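## Task

Shake the feeder tray so that between 15 and 17 tablets end up in the clear vial, spilling none. At the finish the tray must sit against its stop and the vial must stand upright directly on the table, staying there without any help from the robot. Then open the grippers and pull the arms away.

## Robot and tools

Robot: two 7-joint arms, left_arm and right_arm, each ending in a parallel two-finger gripper. The names are labels only and do not match left or right in any picture. Loose objects may occasionally get a small outside nudge. Nothing may leave the table, whether dropped or knocked.

Frame: every printed pose uses one scene frame with its origin on the tabletop midway between the arms. +x points out over the table, +z points up, and left_arm stands on the +y side. Positions are in metres, orientations are quaternions in w,x,y,z order. The printed hand position can be off from the real one, more so when the arm is stretched far.

Gripper geometry: the fingers point along the gripper's +z axis and open and shut along its y axis. The reported end_effector_position is the spot between the pads when closed. Closed fingertips extend about 33 mm past it, fully open ones about 9 mm. Closing pushes the tips roughly 24 mm farther from the arm, so keep that clearance above any surface.

Tool execute_actions takes "actions", a list that is empty or has exactly one item, plus an optional boolean "pictures" (images come by default). An empty list moves nothing and just reports the state. A wait item is {"steps": N} with N from 1 to 300; it commands nothing and returns N control steps after the previous result, with thinking time counted inside those steps. A motion item is {"rows": [...], "steps": N} with 1 to 15 rows and N at most 15 (default 15). One control step is 1/30 s. Row k drives step k; if rows run out, the last one repeats. A refused call sends nothing.

Row layout: a single flat list of exactly 20 numbers covering both arms, even when only one moves. Numbers 1-7 are left_arm's absolute target joint angles in radians (waist, shoulder, upper arm roll, elbow, forearm roll, wrist pitch, wrist roll), then left gripper position, force_limit, speed. Numbers 11-20 repeat that pattern for right_arm. The three gripper numbers are each scaled to -1..1.

Joint ranges in radians, same order: waist -2.744..2.744, shoulder -1.784..1.784, upper arm roll -2.901..2.901, elbow -3.042..-0.152, forearm roll -2.807..2.807, wrist pitch 0.544..4.517, wrist roll -3.016..3.016. A target beyond an end by over 0.018 rad that is also farther out than the current angle gets the call refused. True ends may sit up to 0.018 rad either way from these; a target past the true end is clipped to it, and the reply may say "joint sent to its limit" (possibly about an older motion still running). No such message does not prove there is room left.

Speed caps: each step, a joint's commanded target stays within a fixed distance of its measured angle: 0.248 rad for the first four joints, 0.677 forearm roll, 0.715 wrist pitch, 1.54 wrist roll. If the targets would put a gripper over 70 mm from where it is, all that arm's targets are pulled back proportionally. Large moves therefore take several calls.

Gripper numbers: position +1 is open wide (140 mm), about -0.8 is pads touching, -1 closes until blocked. force_limit sets squeeze, for parts up to 40 mm wide roughly 14 N at -1, 60 N at 0, 107 N at +1. speed sets finger travel rate, about 30 mm/s at -1, 140 at 0, 250 at +1. To keep a gripper unchanged, resend its previous three numbers; a 0 is a real command. To grasp, send -1 and confirm object_status is 2. Status codes: 0 moving, 1 blocked while opening, 2 blocked while closing, 3 reached target or pads met (thin items can still be held). Stopped fingers hold until the position number changes by at least 0.01, or the object yields or slips away. With status 2, a new force_limit only applies with a changed position (e.g. -1 to -0.98). position_measured is in counts: 3 fully open, 230 pads together, not linear.

Results: a state line gives each arm's pose (left_arm: ... | right_arm: ...), object_status and position_measured per gripper, then Joint positions and Joint velocities blocks per arm in column order (rad, rad/s). "joint command not followed" means the clearance check altered or blocked joint targets on some steps while the rest of the row ran. HELD marks steps where all or part of a row was not sent. After a call, arms keep heading to the last target until everything is nearly still or a step is HELD; then only a new motion moves them on. Fingers still in motion finish moving.

Faults: joint contact torque reaching its load limit (85 N m for the first four joints, 11 N m for forearm roll, wrist pitch, wrist roll), or an outside force of 85 N on the arm, tool or held item (its weight included), freezes that arm for 10 s and drops the rest of the call. MOTOR HOT warns that a loaded motor is overheating; reaching the limit brakes the arm until cool (OVER-TEMPERATURE FAULT). Heat partly carries into the next scene. Never let the arms collide or shove each other hard.

Tool zoom_image: {"camera": name, "region": [x0, y0, x1, y1]} in pixels of that camera's latest image, top-left origin, at most 504 by 504. Cameras: cam_high and cam_low (896x504), cam_left_wrist and cam_right_wrist (616x616 fisheye). Useful for counting tablets in the vial.

The goal must hold after release. Replying with no tool call ends everything.

Advice: tap or tilt the tray gently in small increments and count often; once inside the target window, return the tray to its stop, verify the vial is upright and unheld, open the grippers, and retract. Avoid drops, slips, slams and hard pushes.

Each tool is called as name(argument=value, ...), one argument or row to a line, values as JSON.

## Session

execute_actions(
  actions=[],
)

Scene clock: 0.00 s of 4800.00 s.
left_arm: end_effector_position=(+0.1486, +0.2473, +0.3080) position_measured=3 object_status=3 end_effector_quat_wxyz=(+0.181, +0.900, -0.391, +0.064) | right_arm: end_effector_position=(+0.5438, -0.4093, +0.4289) position_measured=3 object_status=3 end_effector_quat_wxyz=(-0.007, +0.931, -0.365, +0.012)
Joint positions: left_arm=[-0.095 -1.269  0.104 -2.804 -0.287  1.566 -0.898] | right_arm=[ 0.005 -0.017 -0.009 -1.556  0.003  1.567 -0.778]
Joint velocities: left_arm=[ 0.001  0.001 -0.002  0.     0.001 -0.    -0.001] | right_arm=[ 0.    -0.     0.    -0.    -0.001  0.    -0.002]

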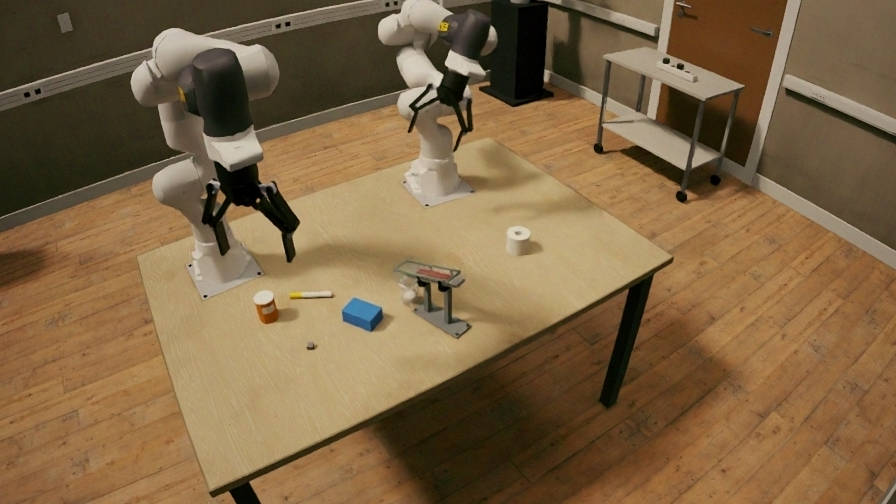

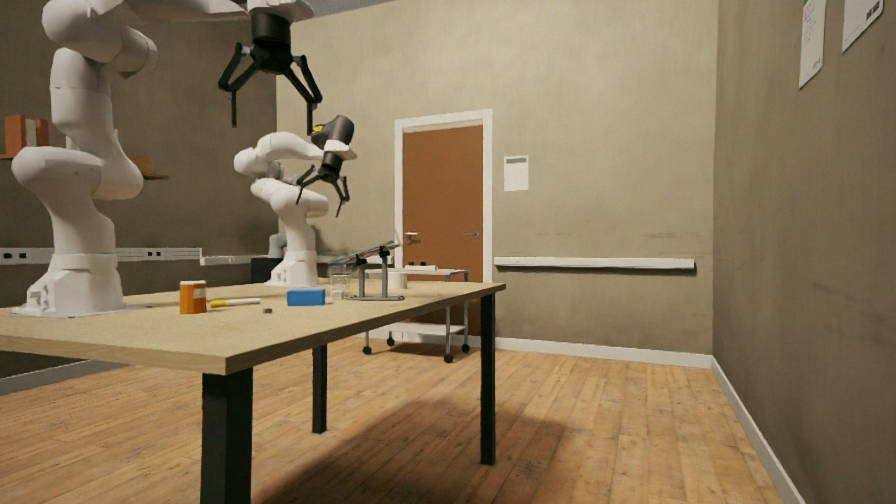

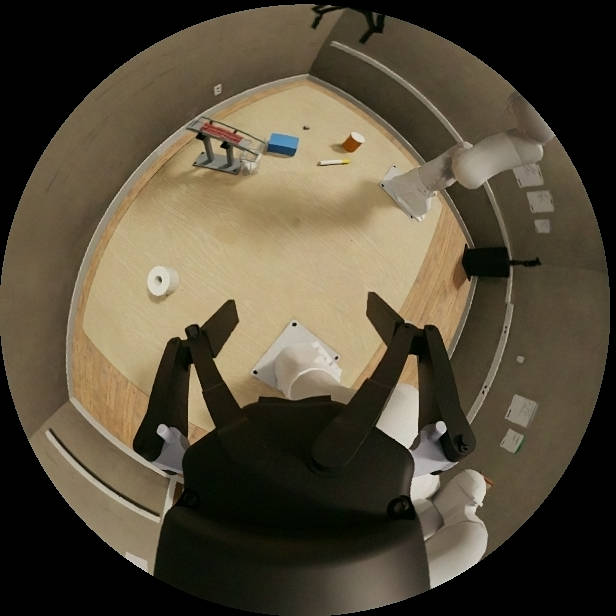

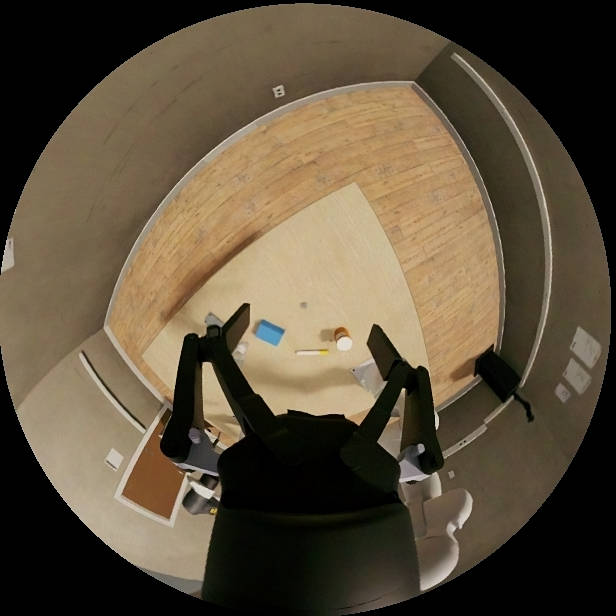

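zoom_image(
  camera="cam_high",
  region=[380, 245, 490, 350],
)

zoom_image(
  camera="cam_low",
  region=[315, 220, 415, 310],
)

zoom_image(
  camera="cam_left_wrist",
  region=[175, 100, 285, 190],
)

zoom_image(
  camera="cam_high",
  region=[388, 250, 448, 310],
)

zoom_image(
  camera="cam_high",
  region=[420, 245, 480, 305],
)

Region (380, 245, 490, 350) of cam_high's 896x504 image, scaled by 4.582, with more detail than that image has; it fills the top 481 rows of this view, and the rest is white.

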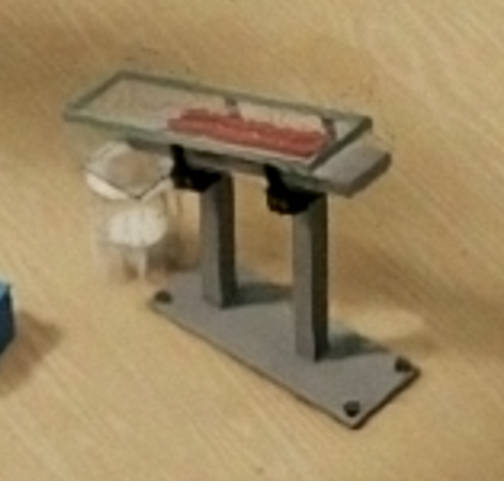

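Region (315, 220, 415, 310) of cam_low's 896x504 image, scaled by 5.040, with more detail than that image has; it fills the top 454 rows of this view, and the rest is white.

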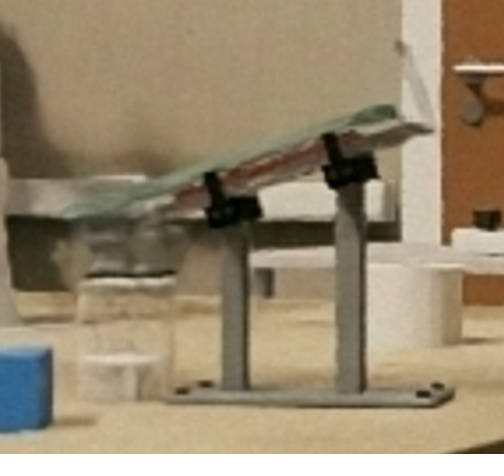

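Region (175, 100, 285, 190) of cam_left_wrist's 616x616 image, scaled by 4.582, with more detail than that image has; it fills the top 412 rows of this view, and the rest is white.

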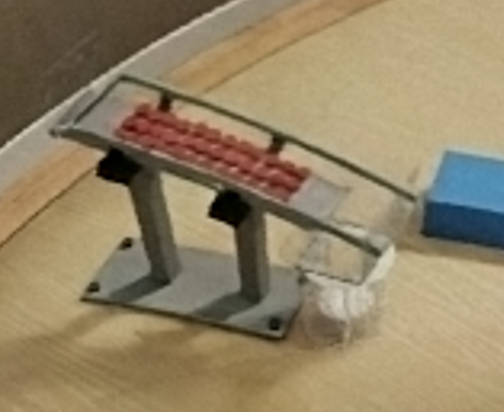

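Region (388, 250, 448, 310) of cam_high's 896x504 image, scaled by 8.400, with more detail than that image has.

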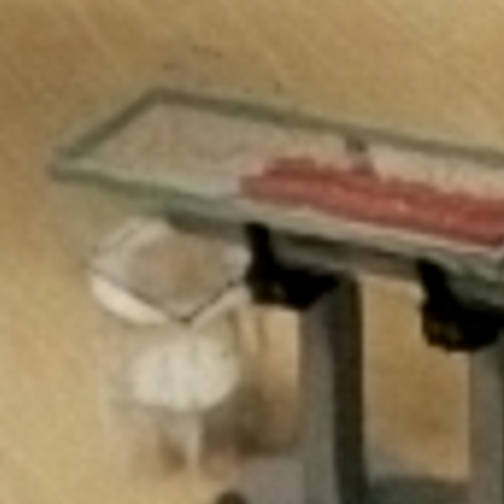

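Region (420, 245, 480, 305) of cam_high's 896x504 image, scaled by 8.400, with more detail than that image has.

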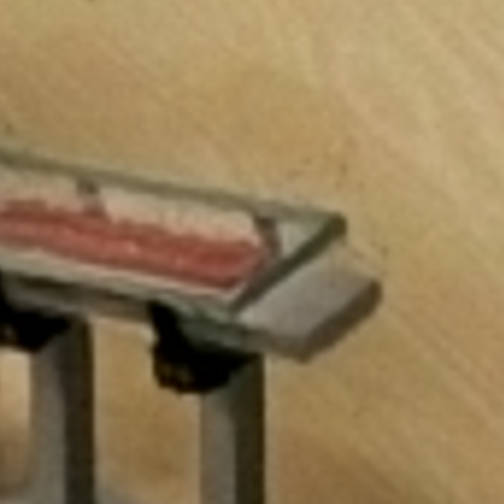

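zoom_image(
  camera="cam_low",
  region=[375, 220, 415, 260],
)

zoom_image(
  camera="cam_low",
  region=[320, 250, 375, 305],
)

zoom_image(
  camera="cam_left_wrist",
  region=[180, 105, 250, 155],
)

zoom_image(
  camera="cam_left_wrist",
  region=[225, 130, 275, 180],
)

Region (375, 220, 415, 260) of cam_low's 896x504 image, scaled by 12.600, with more detail than that image has.

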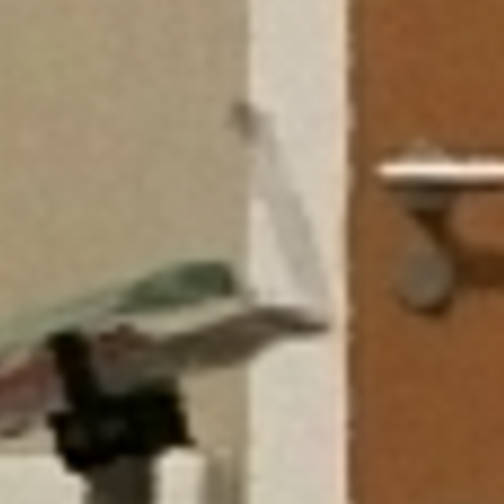

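Region (320, 250, 375, 305) of cam_low's 896x504 image, scaled by 9.164, with more detail than that image has.

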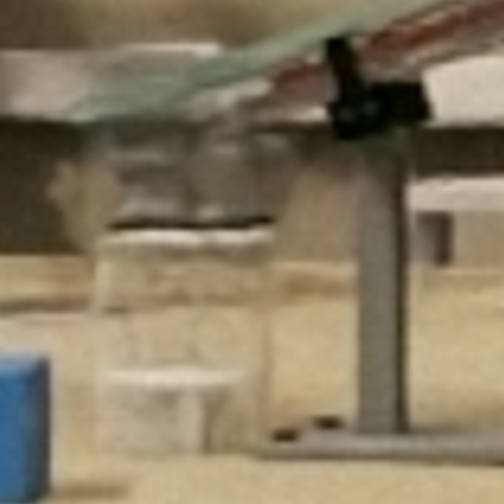

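Region (180, 105, 250, 155) of cam_left_wrist's 616x616 image, scaled by 7.200, with more detail than that image has; it fills the top 360 rows of this view, and the rest is white.

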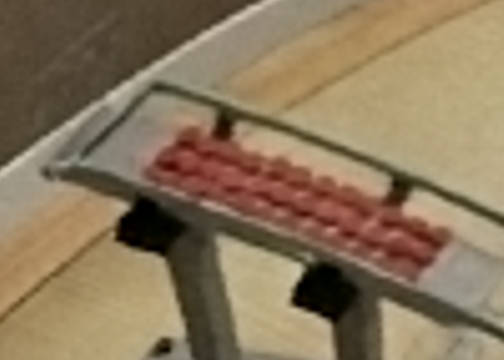

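Region (225, 130, 275, 180) of cam_left_wrist's 616x616 image, scaled by 10.080, with more detail than that image has.

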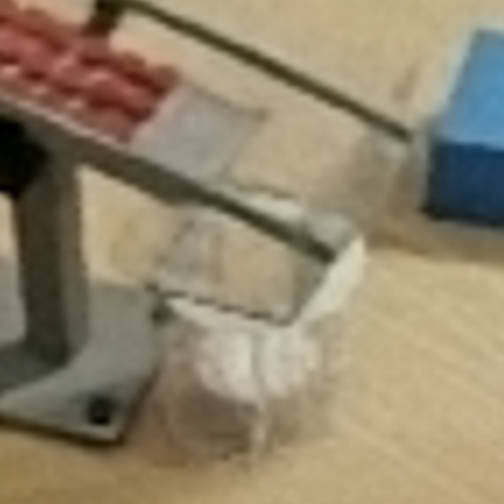

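execute_actions(
  actions=[
    {"rows": [
[-0.0952,-1.2678,0.1039,-2.803,-0.2867,1.5662,-0.894,0.2,-1,-0.3, 0.0057,-0.017,-0.008,-1.556,0.002,1.572,-0.790,0.35,-0.6,-0.3],
[-0.0959,-1.2642,0.1036,-2.7999,-0.2859,1.5669,-0.890,0.2,-1,-0.3, 0.0078,-0.017,-0.007,-1.556,0.001,1.582,-0.810,0.35,-0.6,-0.3],
[-0.097,-1.2581,0.1031,-2.7948,-0.2845,1.5681,-0.886,0.2,-1,-0.3, 0.0113,-0.018,-0.006,-1.557,0,1.597,-0.835,0.35,-0.6,-0.3],
[-0.0985,-1.2497,0.1024,-2.7876,-0.2825,1.5697,-0.882,0.2,-1,-0.3, 0.0162,-0.0202,-0.005,-1.5616,0,1.617,-0.862,0.35,-0.6,-0.3],
[-0.1005,-1.2389,0.1015,-2.7784,-0.28,1.5718,-0.878,0.2,-1,-0.3, 0.0224,-0.0266,-0.004,-1.5728,0,1.642,-0.889,0.35,-0.6,-0.3],
[-0.1028,-1.2257,0.1003,-2.7673,-0.2769,1.5743,-0.874,0.2,-1,-0.3, 0.03,-0.0361,-0.003,-1.5896,0,1.672,-0.916,0.35,-0.6,-0.3],
[-0.1056,-1.2103,0.0991,-2.7542,-0.2733,1.5772,-0.870,0.2,-1,-0.3, 0.0389,-0.0486,-0.002,-1.6118,0,1.707,-0.943,0.35,-0.6,-0.3],
[-0.1089,-1.1926,0.0976,-2.7391,-0.2692,1.5806,-0.866,0.2,-1,-0.3, 0.0491,-0.0638,-0.001,-1.6393,0,1.747,-0.970,0.35,-0.6,-0.3],
[-0.1125,-1.1727,0.0959,-2.7222,-0.2647,1.5844,-0.862,0.2,-1,-0.3, 0.0605,-0.0816,0,-1.672,0,1.792,-0.997,0.35,-0.6,-0.3],
[-0.1165,-1.1506,0.0941,-2.7035,-0.2596,1.5885,-0.858,0.2,-1,-0.3, 0.0731,-0.1017,0,-1.7096,0,1.842,-1.024,0.35,-0.6,-0.3],
[-0.1209,-1.1264,0.0921,-2.683,-0.2541,1.5931,-0.854,0.2,-1,-0.3, 0.0868,-0.1237,0,-1.7521,0,1.8915,-1.051,0.35,-0.6,-0.3],
[-0.1256,-1.1002,0.0899,-2.6607,-0.2481,1.598,-0.850,0.2,-1,-0.3, 0.1016,-0.1474,0,-1.7991,0,1.941,-1.078,0.35,-0.6,-0.3],
[-0.1307,-1.072,0.0876,-2.6368,-0.2417,1.6032,-0.846,0.2,-1,-0.3, 0.1174,-0.1722,0,-1.8504,0,1.9905,-1.105,0.35,-0.6,-0.3],
[-0.1362,-1.042,0.0851,-2.6113,-0.235,1.6088,-0.842,0.2,-1,-0.3, 0.1342,-0.1954,0,-1.9001,0,2.04,-1.132,0.35,-0.6,-0.3],
[-0.1419,-1.0101,0.0826,-2.5843,-0.2278,1.6146,-0.838,0.2,-1,-0.3, 0.1519,-0.2171,0,-1.9488,0,2.0895,-1.159,0.35,-0.6,-0.3]
], "steps": 15},
  ],
  pictures=false,
)

execute_actions(
  actions=[
    {"rows": [
[-0.148,-0.9766,0.0799,-2.5558,-0.2204,1.6208,-0.834,0.2,-1,-0.3, 0.1704,-0.2373,0,-1.9966,0,2.139,-1.186,0.35,-0.6,-0.3],
[-0.1544,-0.9414,0.0771,-2.5259,-0.2126,1.6272,-0.830,0.2,-1,-0.3, 0.1897,-0.2561,0,-2.0433,0,2.1885,-1.213,0.35,-0.6,-0.3],
[-0.1611,-0.9047,0.0741,-2.4947,-0.2046,1.6338,-0.826,0.2,-1,-0.3, 0.2097,-0.2734,0,-2.0888,0,2.238,-1.240,0.35,-0.6,-0.3],
[-0.168,-0.8666,0.0711,-2.4624,-0.1963,1.6406,-0.822,0.2,-1,-0.3, 0.2302,-0.2891,0,-2.1333,0,2.2875,-1.267,0.35,-0.6,-0.3],
[-0.1751,-0.8271,0.0681,-2.4289,-0.1878,1.6475,-0.818,0.2,-1,-0.3, 0.2513,-0.3034,0,-2.1768,0,2.337,-1.294,0.35,-0.6,-0.3],
[-0.1825,-0.7865,0.0649,-2.3944,-0.1792,1.6547,-0.814,0.2,-1,-0.3, 0.2728,-0.3163,0,-2.2191,0,2.3865,-1.321,0.35,-0.6,-0.3],
[-0.1901,-0.7447,0.0617,-2.3589,-0.1704,1.6619,-0.810,0.2,-1,-0.3, 0.2946,-0.3276,0,-2.2604,0,2.436,-1.348,0.35,-0.6,-0.3],
[-0.1978,-0.702,0.0585,-2.3226,-0.1615,1.6692,-0.806,0.2,-1,-0.3, 0.3167,-0.3374,0,-2.3005,0,2.4855,-1.375,0.35,-0.6,-0.3],
[-0.2057,-0.6583,0.0553,-2.2856,-0.1525,1.6766,-0.802,0.2,-1,-0.3, 0.339,-0.3458,0,-2.3394,0,2.535,-1.402,0.35,-0.6,-0.3],
[-0.2138,-0.614,0.052,-2.2479,-0.1435,1.684,-0.798,0.2,-1,-0.3, 0.3614,-0.3526,0,-2.3773,0,2.5845,-1.429,0.35,-0.6,-0.3],
[-0.2219,-0.569,0.0487,-2.2097,-0.1345,1.6914,-0.794,0.2,-1,-0.3, 0.3838,-0.3581,0,-2.414,0,2.634,-1.456,0.35,-0.6,-0.3],
[-0.2302,-0.5235,0.0455,-2.1711,-0.1255,1.6988,-0.790,0.2,-1,-0.3, 0.4061,-0.3619,0,-2.4496,0,2.6835,-1.483,0.35,-0.6,-0.3],
[-0.2385,-0.4776,0.0423,-2.1322,-0.1166,1.7061,-0.786,0.2,-1,-0.3, 0.4282,-0.3643,0,-2.4838,0,2.733,-1.510,0.35,-0.6,-0.3],
[-0.2469,-0.4315,0.0391,-2.093,-0.1078,1.7133,-0.783,0.2,-1,-0.3, 0.45,-0.3652,0,-2.517,0,2.7825,-1.537,0.35,-0.6,-0.3],
[-0.2553,-0.3853,0.0359,-2.0538,-0.0992,1.7205,-0.783,0.2,-1,-0.3, 0.4715,-0.3645,0,-2.5489,0,2.832,-1.560,0.35,-0.6,-0.3]
], "steps": 15},
  ],
  pictures=false,
)

execute_actions(
  actions=[
    {"rows": [
[-0.2636,-0.339,0.0329,-2.0145,-0.0907,1.7274,-0.783,0.2,-1,-0.3, 0.4926,-0.3623,0,-2.5796,0,2.8815,-1.575,0.35,-0.6,-0.3],
[-0.272,-0.2929,0.0299,-1.9753,-0.0824,1.7342,-0.783,0.2,-1,-0.3, 0.5131,-0.3588,0,-2.6091,0,2.931,-1.575,0.35,-0.6,-0.3],
[-0.2803,-0.247,0.0269,-1.9364,-0.0744,1.7408,-0.783,0.2,-1,-0.3, 0.5331,-0.3535,0,-2.6374,0,2.9805,-1.575,0.35,-0.6,-0.3],
[-0.2886,-0.2015,0.0241,-1.8978,-0.0666,1.7472,-0.783,0.2,-1,-0.3, 0.5524,-0.3467,0,-2.6643,0,3.03,-1.575,0.35,-0.6,-0.3],
[-0.2967,-0.1565,0.0214,-1.8596,-0.0592,1.7534,-0.783,0.2,-1,-0.3, 0.5709,-0.3386,0,-2.69,0,3.0795,-1.575,0.35,-0.6,-0.3],
[-0.3048,-0.1122,0.0189,-1.8219,-0.052,1.7592,-0.783,0.2,-1,-0.3, 0.5886,-0.3288,0,-2.7145,0,3.129,-1.575,0.35,-0.6,-0.3],
[-0.3127,-0.0685,0.0164,-1.7849,-0.0453,1.7648,-0.783,0.2,-1,-0.3, 0.6054,-0.3175,0,-2.7376,0,3.1785,-1.575,0.35,-0.6,-0.3],
[-0.3204,-0.0258,0.0141,-1.7486,-0.0389,1.77,-0.783,0.2,-1,-0.3, 0.6212,-0.3047,0,-2.7595,0,3.228,-1.575,0.35,-0.6,-0.3],
[-0.328,0.016,0.0119,-1.7131,-0.0329,1.7749,-0.783,0.2,-1,-0.3, 0.636,-0.2904,0,-2.78,0,3.2775,-1.575,0.35,-0.6,-0.3],
[-0.3354,0.0566,0.0099,-1.6786,-0.0274,1.7795,-0.783,0.2,-1,-0.3, 0.6497,-0.2746,0,-2.7993,0,3.327,-1.575,0.35,-0.6,-0.3],
[-0.3425,0.0961,0.0081,-1.6451,-0.0223,1.7836,-0.783,0.2,-1,-0.3, 0.6623,-0.2571,0,-2.8171,0,3.3765,-1.575,0.35,-0.6,-0.3],
[-0.3494,0.1342,0.0064,-1.6128,-0.0178,1.7874,-0.783,0.2,-1,-0.3, 0.6737,-0.2382,0,-2.8337,0,3.426,-1.575,0.35,-0.6,-0.3],
[-0.3561,0.1709,0.0049,-1.5816,-0.0137,1.7908,-0.783,0.2,-1,-0.3, 0.6839,-0.2177,0,-2.8488,0,3.4755,-1.575,0.35,-0.6,-0.3],
[-0.3625,0.2061,0.0037,-1.5517,-0.0101,1.7937,-0.783,0.2,-1,-0.3, 0.6928,-0.1956,0,-2.8625,0,3.525,-1.575,0.35,-0.6,-0.3],
[-0.3686,0.2396,0.0025,-1.5232,-0.007,1.7962,-0.783,0.2,-1,-0.3, 0.7004,-0.1721,0,-2.8749,0,3.5745,-1.575,0.35,-0.6,-0.3]
], "steps": 15},
  ],
  pictures=false,
)

execute_actions(
  actions=[
    {"rows": [
[-0.3743,0.2715,0.0016,-1.4962,-0.0045,1.7983,-0.783,0.2,-1,-0.3, 0.7066,-0.1469,0,-2.8859,0,3.624,-1.575,0.35,-0.6,-0.3],
[-0.3798,0.3015,0.0009,-1.4707,-0.0025,1.7999,-0.783,0.2,-1,-0.3, 0.7115,-0.1202,0,-2.8954,0,3.6735,-1.575,0.35,-0.6,-0.3],
[-0.3849,0.3297,0.0004,-1.4468,-0.0011,1.8011,-0.783,0.2,-1,-0.3, 0.715,-0.092,0,-2.9036,0,3.723,-1.575,0.35,-0.6,-0.3],
[-0.3896,0.3559,0,-1.4245,0,1.802,-0.783,0.2,-1,-0.3, 0.7171,-0.0622,0,-2.9103,0,3.7725,-1.575,0.35,-0.6,-0.3],
[-0.394,0.3801,0,-1.404,0.001,1.804,-0.783,0.2,-1,-0.3, 0.7185,-0.0309,0,-2.9155,0,3.822,-1.575,0.35,-0.6,-0.3],
[-0.398,0.4022,0,-1.3853,0.002,1.804,-0.783,0.2,-1,-0.3, 0.719,0.0021,0,-2.9193,0,3.8715,-1.575,0.35,-0.6,-0.3],
[-0.4016,0.4221,0,-1.3684,0.002,1.804,-0.783,0.2,-1,-0.3, 0.719,0.0366,0,-2.9216,0,3.921,-1.575,0.35,-0.6,-0.3],
[-0.4049,0.4398,0,-1.3533,0.002,1.804,-0.783,0.2,-1,-0.3, 0.719,0.0726,0,-2.9224,0,3.9668,-1.575,0.35,-0.6,-0.3],
[-0.4077,0.4552,0,-1.3402,0.002,1.804,-0.783,0.2,-1,-0.3, 0.719,0.1102,0,-2.9217,0,4.0095,-1.575,0.35,-0.6,-0.3],
[-0.41,0.4684,0,-1.3291,0.002,1.804,-0.783,0.2,-1,-0.3, 0.719,0.1494,0,-2.9196,0,4.049,-1.575,0.35,-0.6,-0.3],
[-0.412,0.4792,0,-1.3199,0.002,1.804,-0.783,0.2,-1,-0.3, 0.719,0.1871,0,-2.9162,0,4.085,-1.575,0.35,-0.6,-0.3],
[-0.4135,0.4876,0,-1.3127,0.002,1.804,-0.783,0.2,-1,-0.3, 0.719,0.2226,0,-2.9119,0,4.118,-1.575,0.35,-0.6,-0.3],
[-0.4146,0.4937,0,-1.3076,0.002,1.804,-0.783,0.2,-1,-0.3, 0.719,0.2555,0,-2.9072,0,4.147,-1.575,0.35,-0.6,-0.3],
[-0.4155,0.4973,0,-1.3045,0.002,1.804,-0.783,0.2,-1,-0.3, 0.719,0.2854,0,-2.9022,0,4.172,-1.575,0.35,-0.6,-0.3],
[-0.4162,0.4985,0,-1.303,0.002,1.804,-0.783,0.2,-1,-0.3, 0.719,0.3124,0,-2.8973,0,4.192,-1.575,0.35,-0.6,-0.3]
], "steps": 15},
  ],
  pictures=false,
)

execute_actions(
  actions=[
    {"rows": [
[-0.4165,0.4985,0,-1.3025,0.002,1.804,-0.783,0.2,-1,-0.3, 0.719,0.3357,0,-2.8927,0,4.207,-1.575,0.35,-0.6,-0.3],
[-0.4165,0.4985,0,-1.3025,0.002,1.804,-0.783,0.2,-1,-0.3, 0.719,0.3555,0,-2.8885,0,4.217,-1.575,0.35,-0.6,-0.3],
[-0.4165,0.4985,0,-1.3025,0.002,1.804,-0.783,0.2,-1,-0.3, 0.719,0.3717,0,-2.885,0,4.222,-1.575,0.35,-0.6,-0.3],
[-0.4165,0.4985,0,-1.3025,0.002,1.804,-0.783,0.2,-1,-0.3, 0.719,0.3838,0,-2.8823,0,4.223,-1.575,0.35,-0.6,-0.3],
[-0.4165,0.4985,0,-1.3025,0.002,1.804,-0.783,0.2,-1,-0.3, 0.719,0.392,0,-2.8805,0,4.221,-1.575,0.35,-0.6,-0.3],
[-0.4165,0.4985,0,-1.3025,0.002,1.804,-0.783,0.2,-1,-0.3, 0.719,0.3965,0,-2.8795,0,4.217,-1.575,0.35,-0.6,-0.3],
[-0.4165,0.4985,0,-1.3025,0.002,1.804,-0.783,0.2,-1,-0.3, 0.719,0.3975,0,-2.879,0,4.212,-1.575,0.35,-0.6,-0.3],
[-0.4165,0.4985,0,-1.3025,0.002,1.804,-0.783,0.2,-1,-0.3, 0.719,0.3975,0,-2.879,0,4.207,-1.575,0.35,-0.6,-0.3],
[-0.4165,0.4985,0,-1.3025,0.002,1.804,-0.783,0.2,-1,-0.3, 0.719,0.3975,0,-2.879,0,4.203,-1.575,0.35,-0.6,-0.3],
[-0.4165,0.4985,0,-1.3025,0.002,1.804,-0.783,0.2,-1,-0.3, 0.719,0.3975,0,-2.879,0,4.2,-1.575,0.35,-0.6,-0.3]
], "steps": 15},
  ],
)

Scene clock: 120.50 s of 4800.00 s.
left_arm: end_effector_position=(+0.1889, +0.2519, +0.3412) position_measured=83 object_status=0 end_effector_quat_wxyz=(+0.154, +0.896, -0.413, +0.056) | right_arm: end_effector_position=(+0.5535, -0.3423, +0.4066) position_measured=83 object_status=0 end_effector_quat_wxyz=(-0.041, +0.971, -0.216, +0.098)
Joint positions: left_arm=[-0.129 -1.073  0.089 -2.637 -0.249  1.591 -0.87 ] | right_arm=[ 0.116 -0.17  -0.003 -1.848  0.002  1.891 -0.971]
Joint velocities: left_arm=[-0.146  0.823 -0.07   0.698  0.16   0.152  0.091] | right_arm=[ 0.454 -0.626  0.043 -1.29   0.     1.151 -0.61 ]
Steps of this call (steps 1 to 90: nothing new was sent; then 117.00 s passed at rest; steps 91 to 105: all 15 steps of this action). Readings (joint positions | what the end effector reports):
91: left_arm=[-0.095 -1.269 0.104 -2.804 -0.287 1.566 -0.898] | right_arm=[0.005 -0.017 -0.009 -1.556 0.003 1.568 -0.779] | left_arm position_measured=3 object_status=0 | right_arm position_measured=3 object_status=0
92: left_arm=[-0.095 -1.268 0.104 -2.803 -0.287 1.566 -0.898] | right_arm=[0.005 -0.017 -0.009 -1.556 0.003 1.569 -0.781] | left_arm position_measured=8 object_status=0 | right_arm position_measured=8 object_status=0
94: left_arm=[-0.096 -1.262 0.104 -2.798 -0.286 1.566 -0.896] | right_arm=[0.008 -0.017 -0.009 -1.557 0.003 1.580 -0.793] | left_arm position_measured=19 object_status=0 | right_arm position_measured=19 object_status=0
98: left_arm=[-0.102 -1.224 0.101 -2.766 -0.279 1.570 -0.889] | right_arm=[0.028 -0.039 -0.008 -1.599 0.002 1.643 -0.841] | left_arm position_measured=42 object_status=0 | right_arm position_measured=42 object_status=0
105: the state above

Scene clock: 121.00 s of 4800.00 s.
left_arm: end_effector_position=(+0.3519, +0.2194, +0.3915) position_measured=104 object_status=3 end_effector_quat_wxyz=(+0.068, +0.871, -0.485, +0.035) | right_arm: end_effector_position=(+0.4906, -0.1774, +0.2882) position_measured=85 object_status=3 end_effector_quat_wxyz=(-0.084, +0.964, +0.115, +0.225)
Joint positions: left_arm=[-0.235 -0.486  0.046 -2.134 -0.129  1.685 -0.816] | right_arm=[ 0.424 -0.358  0.001 -2.474  0.002  2.601 -1.334]
Joint velocities: left_arm=[-0.233  1.328 -0.105  1.101  0.24   0.259  0.095] | right_arm=[ 0.619 -0.045  0.03  -0.977 -0.003  1.36  -0.735]
Steps of this call (steps 1 to 15: all 15 steps of this action). Readings (joint positions | what the end effector reports):
1: left_arm=[-0.135 -1.044 0.087 -2.611 -0.242 1.596 -0.867] | right_arm=[0.132 -0.192 -0.002 -1.894 0.002 1.935 -0.993] | left_arm position_measured=89 object_status=0 | right_arm position_measured=85 object_status=0
2: left_arm=[-0.140 -1.012 0.085 -2.584 -0.236 1.601 -0.863] | right_arm=[0.150 -0.213 -0.002 -1.941 0.002 1.979 -1.015] | left_arm position_measured=94 object_status=0 | right_arm position_measured=85 object_status=0
4: left_arm=[-0.153 -0.945 0.079 -2.526 -0.222 1.612 -0.856] | right_arm=[0.188 -0.251 -0.001 -2.033 0.002 2.071 -1.061] | left_arm position_measured=103 object_status=0 | right_arm position_measured=85 object_status=0
8: left_arm=[-0.180 -0.792 0.068 -2.395 -0.190 1.636 -0.842] | right_arm=[0.270 -0.310 -0.000 -2.209 0.002 2.260 -1.157] | left_arm position_measured=104 object_status=0 | right_arm position_measured=85 object_status=3
15: the state above

Scene clock: 121.50 s of 4800.00 s.
left_arm: end_effector_position=(+0.5260, +0.1061, +0.3276) position_measured=104 object_status=3 end_effector_quat_wxyz=(+0.009, +0.826, -0.564, +0.014) | right_arm: end_effector_position=(+0.3991, -0.0687, +0.1848) position_measured=85 object_status=3 end_effector_quat_wxyz=(-0.133, +0.882, +0.314, +0.325)
Joint positions: left_arm=[-0.353  0.162  0.007 -1.589 -0.023  1.776 -0.793] | right_arm=[ 0.679 -0.218  0.001 -2.842  0.001  3.341 -1.526]
Joint velocities: left_arm=[-0.192  1.053 -0.057  0.84   0.123  0.152  0.018] | right_arm=[ 0.28   0.606  0.002 -0.432 -0.003  1.379 -0.153]
Steps of this call (steps 1 to 15: all 15 steps of this action). Readings (joint positions | what the end effector reports):
1: left_arm=[-0.244 -0.440 0.042 -2.096 -0.120 1.693 -0.813] | right_arm=[0.446 -0.359 0.001 -2.508 0.002 2.650 -1.359] | left_arm position_measured=104 object_status=3 | right_arm position_measured=85 object_status=3
2: left_arm=[-0.252 -0.394 0.039 -2.057 -0.112 1.700 -0.811] | right_arm=[0.468 -0.359 0.001 -2.540 0.002 2.699 -1.381] | left_arm position_measured=104 object_status=3 | right_arm position_measured=85 object_status=3
4: left_arm=[-0.268 -0.302 0.033 -1.979 -0.095 1.714 -0.806] | right_arm=[0.509 -0.356 0.001 -2.601 0.001 2.798 -1.418] | left_arm position_measured=104 object_status=3 | right_arm position_measured=85 object_status=3
8: left_arm=[-0.301 -0.122 0.022 -1.827 -0.064 1.740 -0.799] | right_arm=[0.584 -0.328 0.001 -2.706 0.001 2.995 -1.473] | left_arm position_measured=104 object_status=3 | right_arm position_measured=85 object_status=3
15: the state above

Scene clock: 122.00 s of 4800.00 s.
left_arm: end_effector_position=(+0.5795, +0.0376, +0.2433) position_measured=104 object_status=3 end_effector_quat_wxyz=(+0.001, +0.804, -0.595, -0.004) | right_arm: end_effector_position=(+0.3749, -0.0629, +0.0985) position_measured=85 object_status=3 end_effector_quat_wxyz=(-0.161, +0.841, +0.335, +0.393)
Joint positions: left_arm=[-0.413  0.49   0.    -1.318 -0.001  1.8   -0.788] | right_arm=[ 0.717  0.246  0.001 -2.907  0.001  4.03  -1.563]
Joint velocities: left_arm=[-0.034  0.163  0.001  0.133  0.004  0.006  0.005] | right_arm=[ 0.     0.912 -0.002  0.098  0.     0.943 -0.026]
Steps of this call (steps 1 to 15: all 15 steps of this action). Readings (joint positions | what the end effector reports):
1: left_arm=[-0.360 0.198 0.006 -1.560 -0.019 1.780 -0.792] | right_arm=[0.688 -0.197 0.001 -2.856 0.001 3.391 -1.531] | left_arm position_measured=104 object_status=3 | right_arm position_measured=85 object_status=3
2: left_arm=[-0.366 0.232 0.004 -1.532 -0.016 1.783 -0.792] | right_arm=[0.696 -0.173 0.001 -2.868 0.001 3.440 -1.535] | left_arm position_measured=104 object_status=3 | right_arm position_measured=85 object_status=3
4: left_arm=[-0.377 0.294 0.002 -1.480 -0.010 1.789 -0.791] | right_arm=[0.707 -0.122 0.001 -2.889 0.001 3.539 -1.542] | left_arm position_measured=104 object_status=3 | right_arm position_measured=85 object_status=3
8: left_arm=[-0.396 0.396 0.001 -1.395 -0.004 1.796 -0.790] | right_arm=[0.716 -0.000 0.001 -2.913 0.001 3.737 -1.553] | left_arm position_measured=104 object_status=3 | right_arm position_measured=85 object_status=3
15: the state above

Scene clock: 122.50 s of 4800.00 s.
left_arm: end_effector_position=(+0.5828, +0.0344, +0.2445) position_measured=104 object_status=3 end_effector_quat_wxyz=(+0.000, +0.803, -0.596, -0.001) | right_arm: end_effector_position=(+0.3736, -0.0640, +0.0772) position_measured=85 object_status=3 end_effector_quat_wxyz=(-0.166, +0.832, +0.335, +0.410)
Joint positions: left_arm=[-0.415  0.499  0.    -1.304 -0.     1.801 -0.788] | right_arm=[ 0.717  0.395  0.001 -2.881  0.001  4.192 -1.57 ]
Joint velocities: left_arm=[-0.     0.001  0.001 -0.001 -0.     0.002  0.   ] | right_arm=[-0.     0.001  0.     0.004 -0.     0.036 -0.004]
Steps of this call (steps 1 to 15: all 15 steps of this action). Readings (joint positions | what the end effector reports):
1: left_arm=[-0.414 0.495 0.000 -1.315 -0.001 1.800 -0.788] | right_arm=[0.717 0.275 0.001 -2.904 0.001 4.061 -1.564] | left_arm position_measured=104 object_status=3 | right_arm position_measured=85 object_status=3
2: left_arm=[-0.415 0.497 0.000 -1.312 -0.001 1.800 -0.788] | right_arm=[0.717 0.302 0.001 -2.900 0.001 4.088 -1.565] | left_arm position_measured=104 object_status=3 | right_arm position_measured=85 object_status=3
4: left_arm=[-0.415 0.499 0.000 -1.308 -0.000 1.800 -0.788] | right_arm=[0.717 0.345 0.001 -2.892 0.001 4.131 -1.566] | left_arm position_measured=104 object_status=3 | right_arm position_measured=85 object_status=3
8: left_arm=[-0.415 0.499 0.000 -1.305 -0.000 1.801 -0.788] | right_arm=[0.717 0.387 0.001 -2.884 0.001 4.174 -1.568] | left_arm position_measured=104 object_status=3 | right_arm position_measured=85 object_status=3
15: the state above

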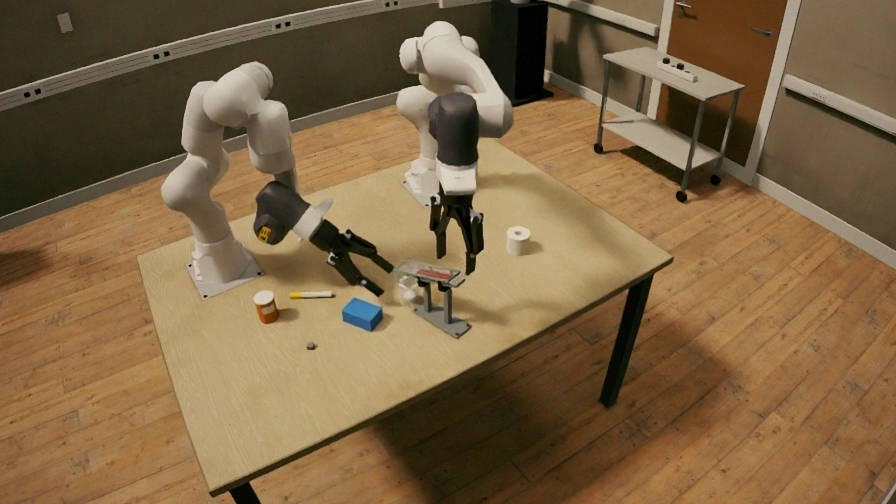

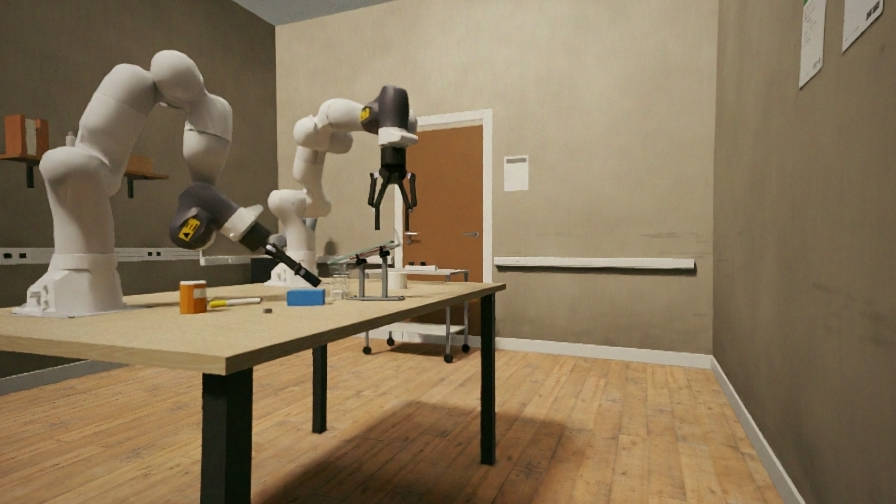

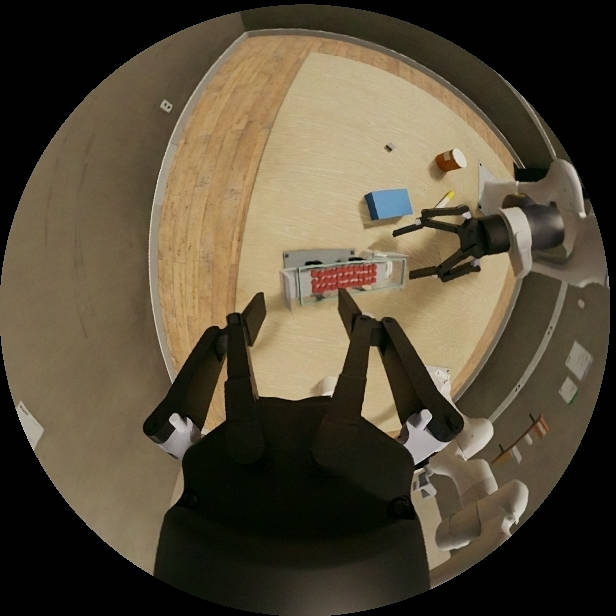

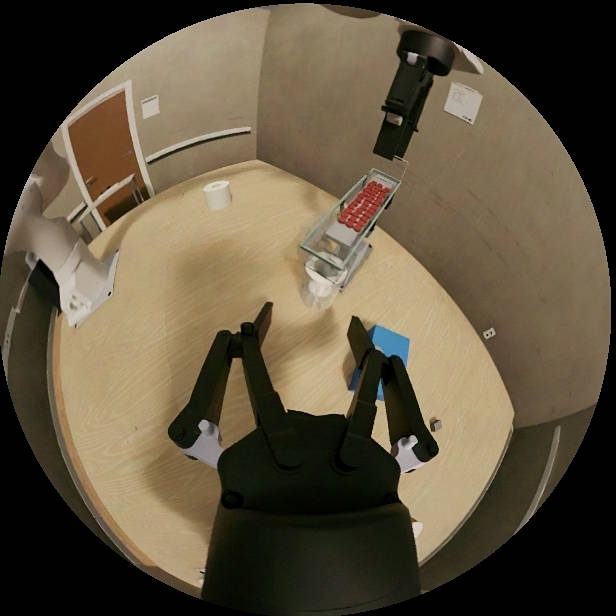

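zoom_image(
  camera="cam_left_wrist",
  region=[240, 230, 420, 340],
)

zoom_image(
  camera="cam_left_wrist",
  region=[300, 245, 420, 305],
)

zoom_image(
  camera="cam_right_wrist",
  region=[250, 210, 390, 350],
)

zoom_image(
  camera="cam_right_wrist",
  region=[320, 130, 430, 250],
)

zoom_image(
  camera="cam_low",
  region=[360, 195, 425, 260],
)

zoom_image(
  camera="cam_low",
  region=[280, 240, 360, 310],
)

Region (240, 230, 420, 340) of cam_left_wrist's 616x616 image, scaled by 2.800, with more detail than that image has.

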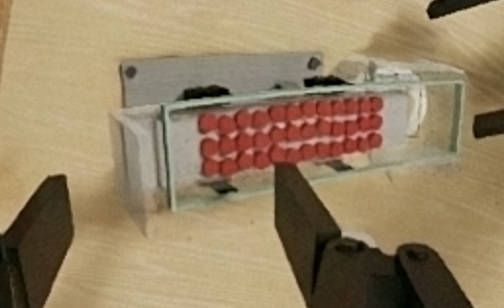

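Region (300, 245, 420, 305) of cam_left_wrist's 616x616 image, scaled by 4.200, with more detail than that image has.

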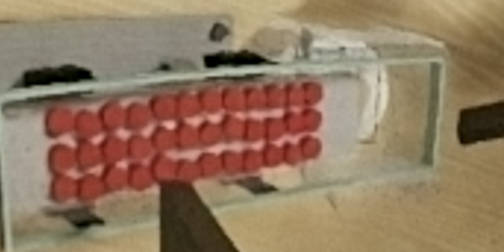

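Region (250, 210, 390, 350) of cam_right_wrist's 616x616 image, scaled by 3.600, with more detail than that image has.

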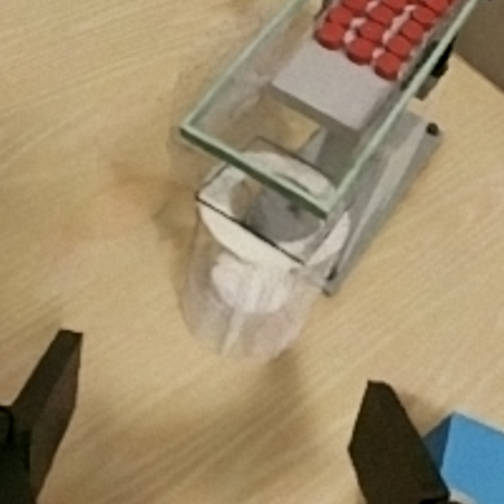

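Region (320, 130, 430, 250) of cam_right_wrist's 616x616 image, scaled by 4.200, with more detail than that image has; it fills the left 462 columns of this view, and the rest is white.

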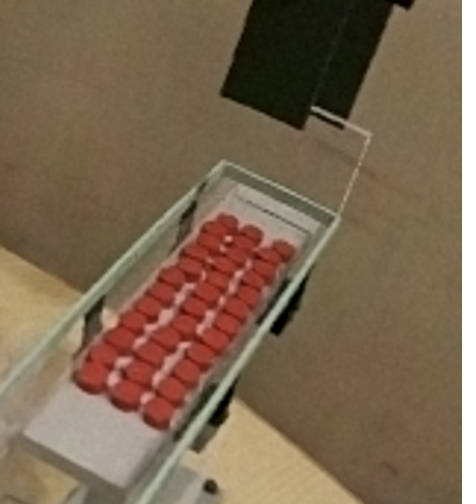

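Region (360, 195, 425, 260) of cam_low's 896x504 image, scaled by 7.754, with more detail than that image has.

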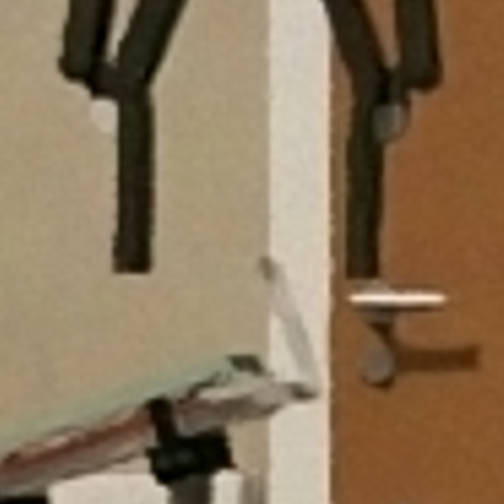

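Region (280, 240, 360, 310) of cam_low's 896x504 image, scaled by 6.300, with more detail than that image has; it fills the top 441 rows of this view, and the rest is white.

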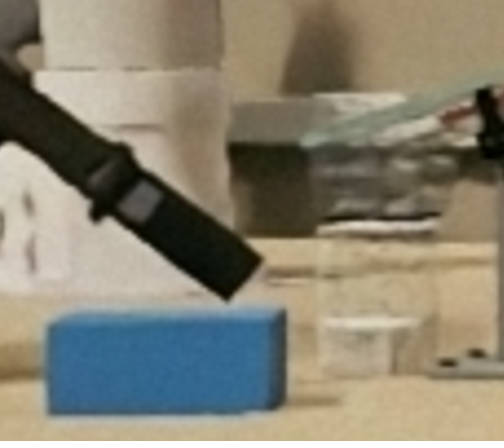

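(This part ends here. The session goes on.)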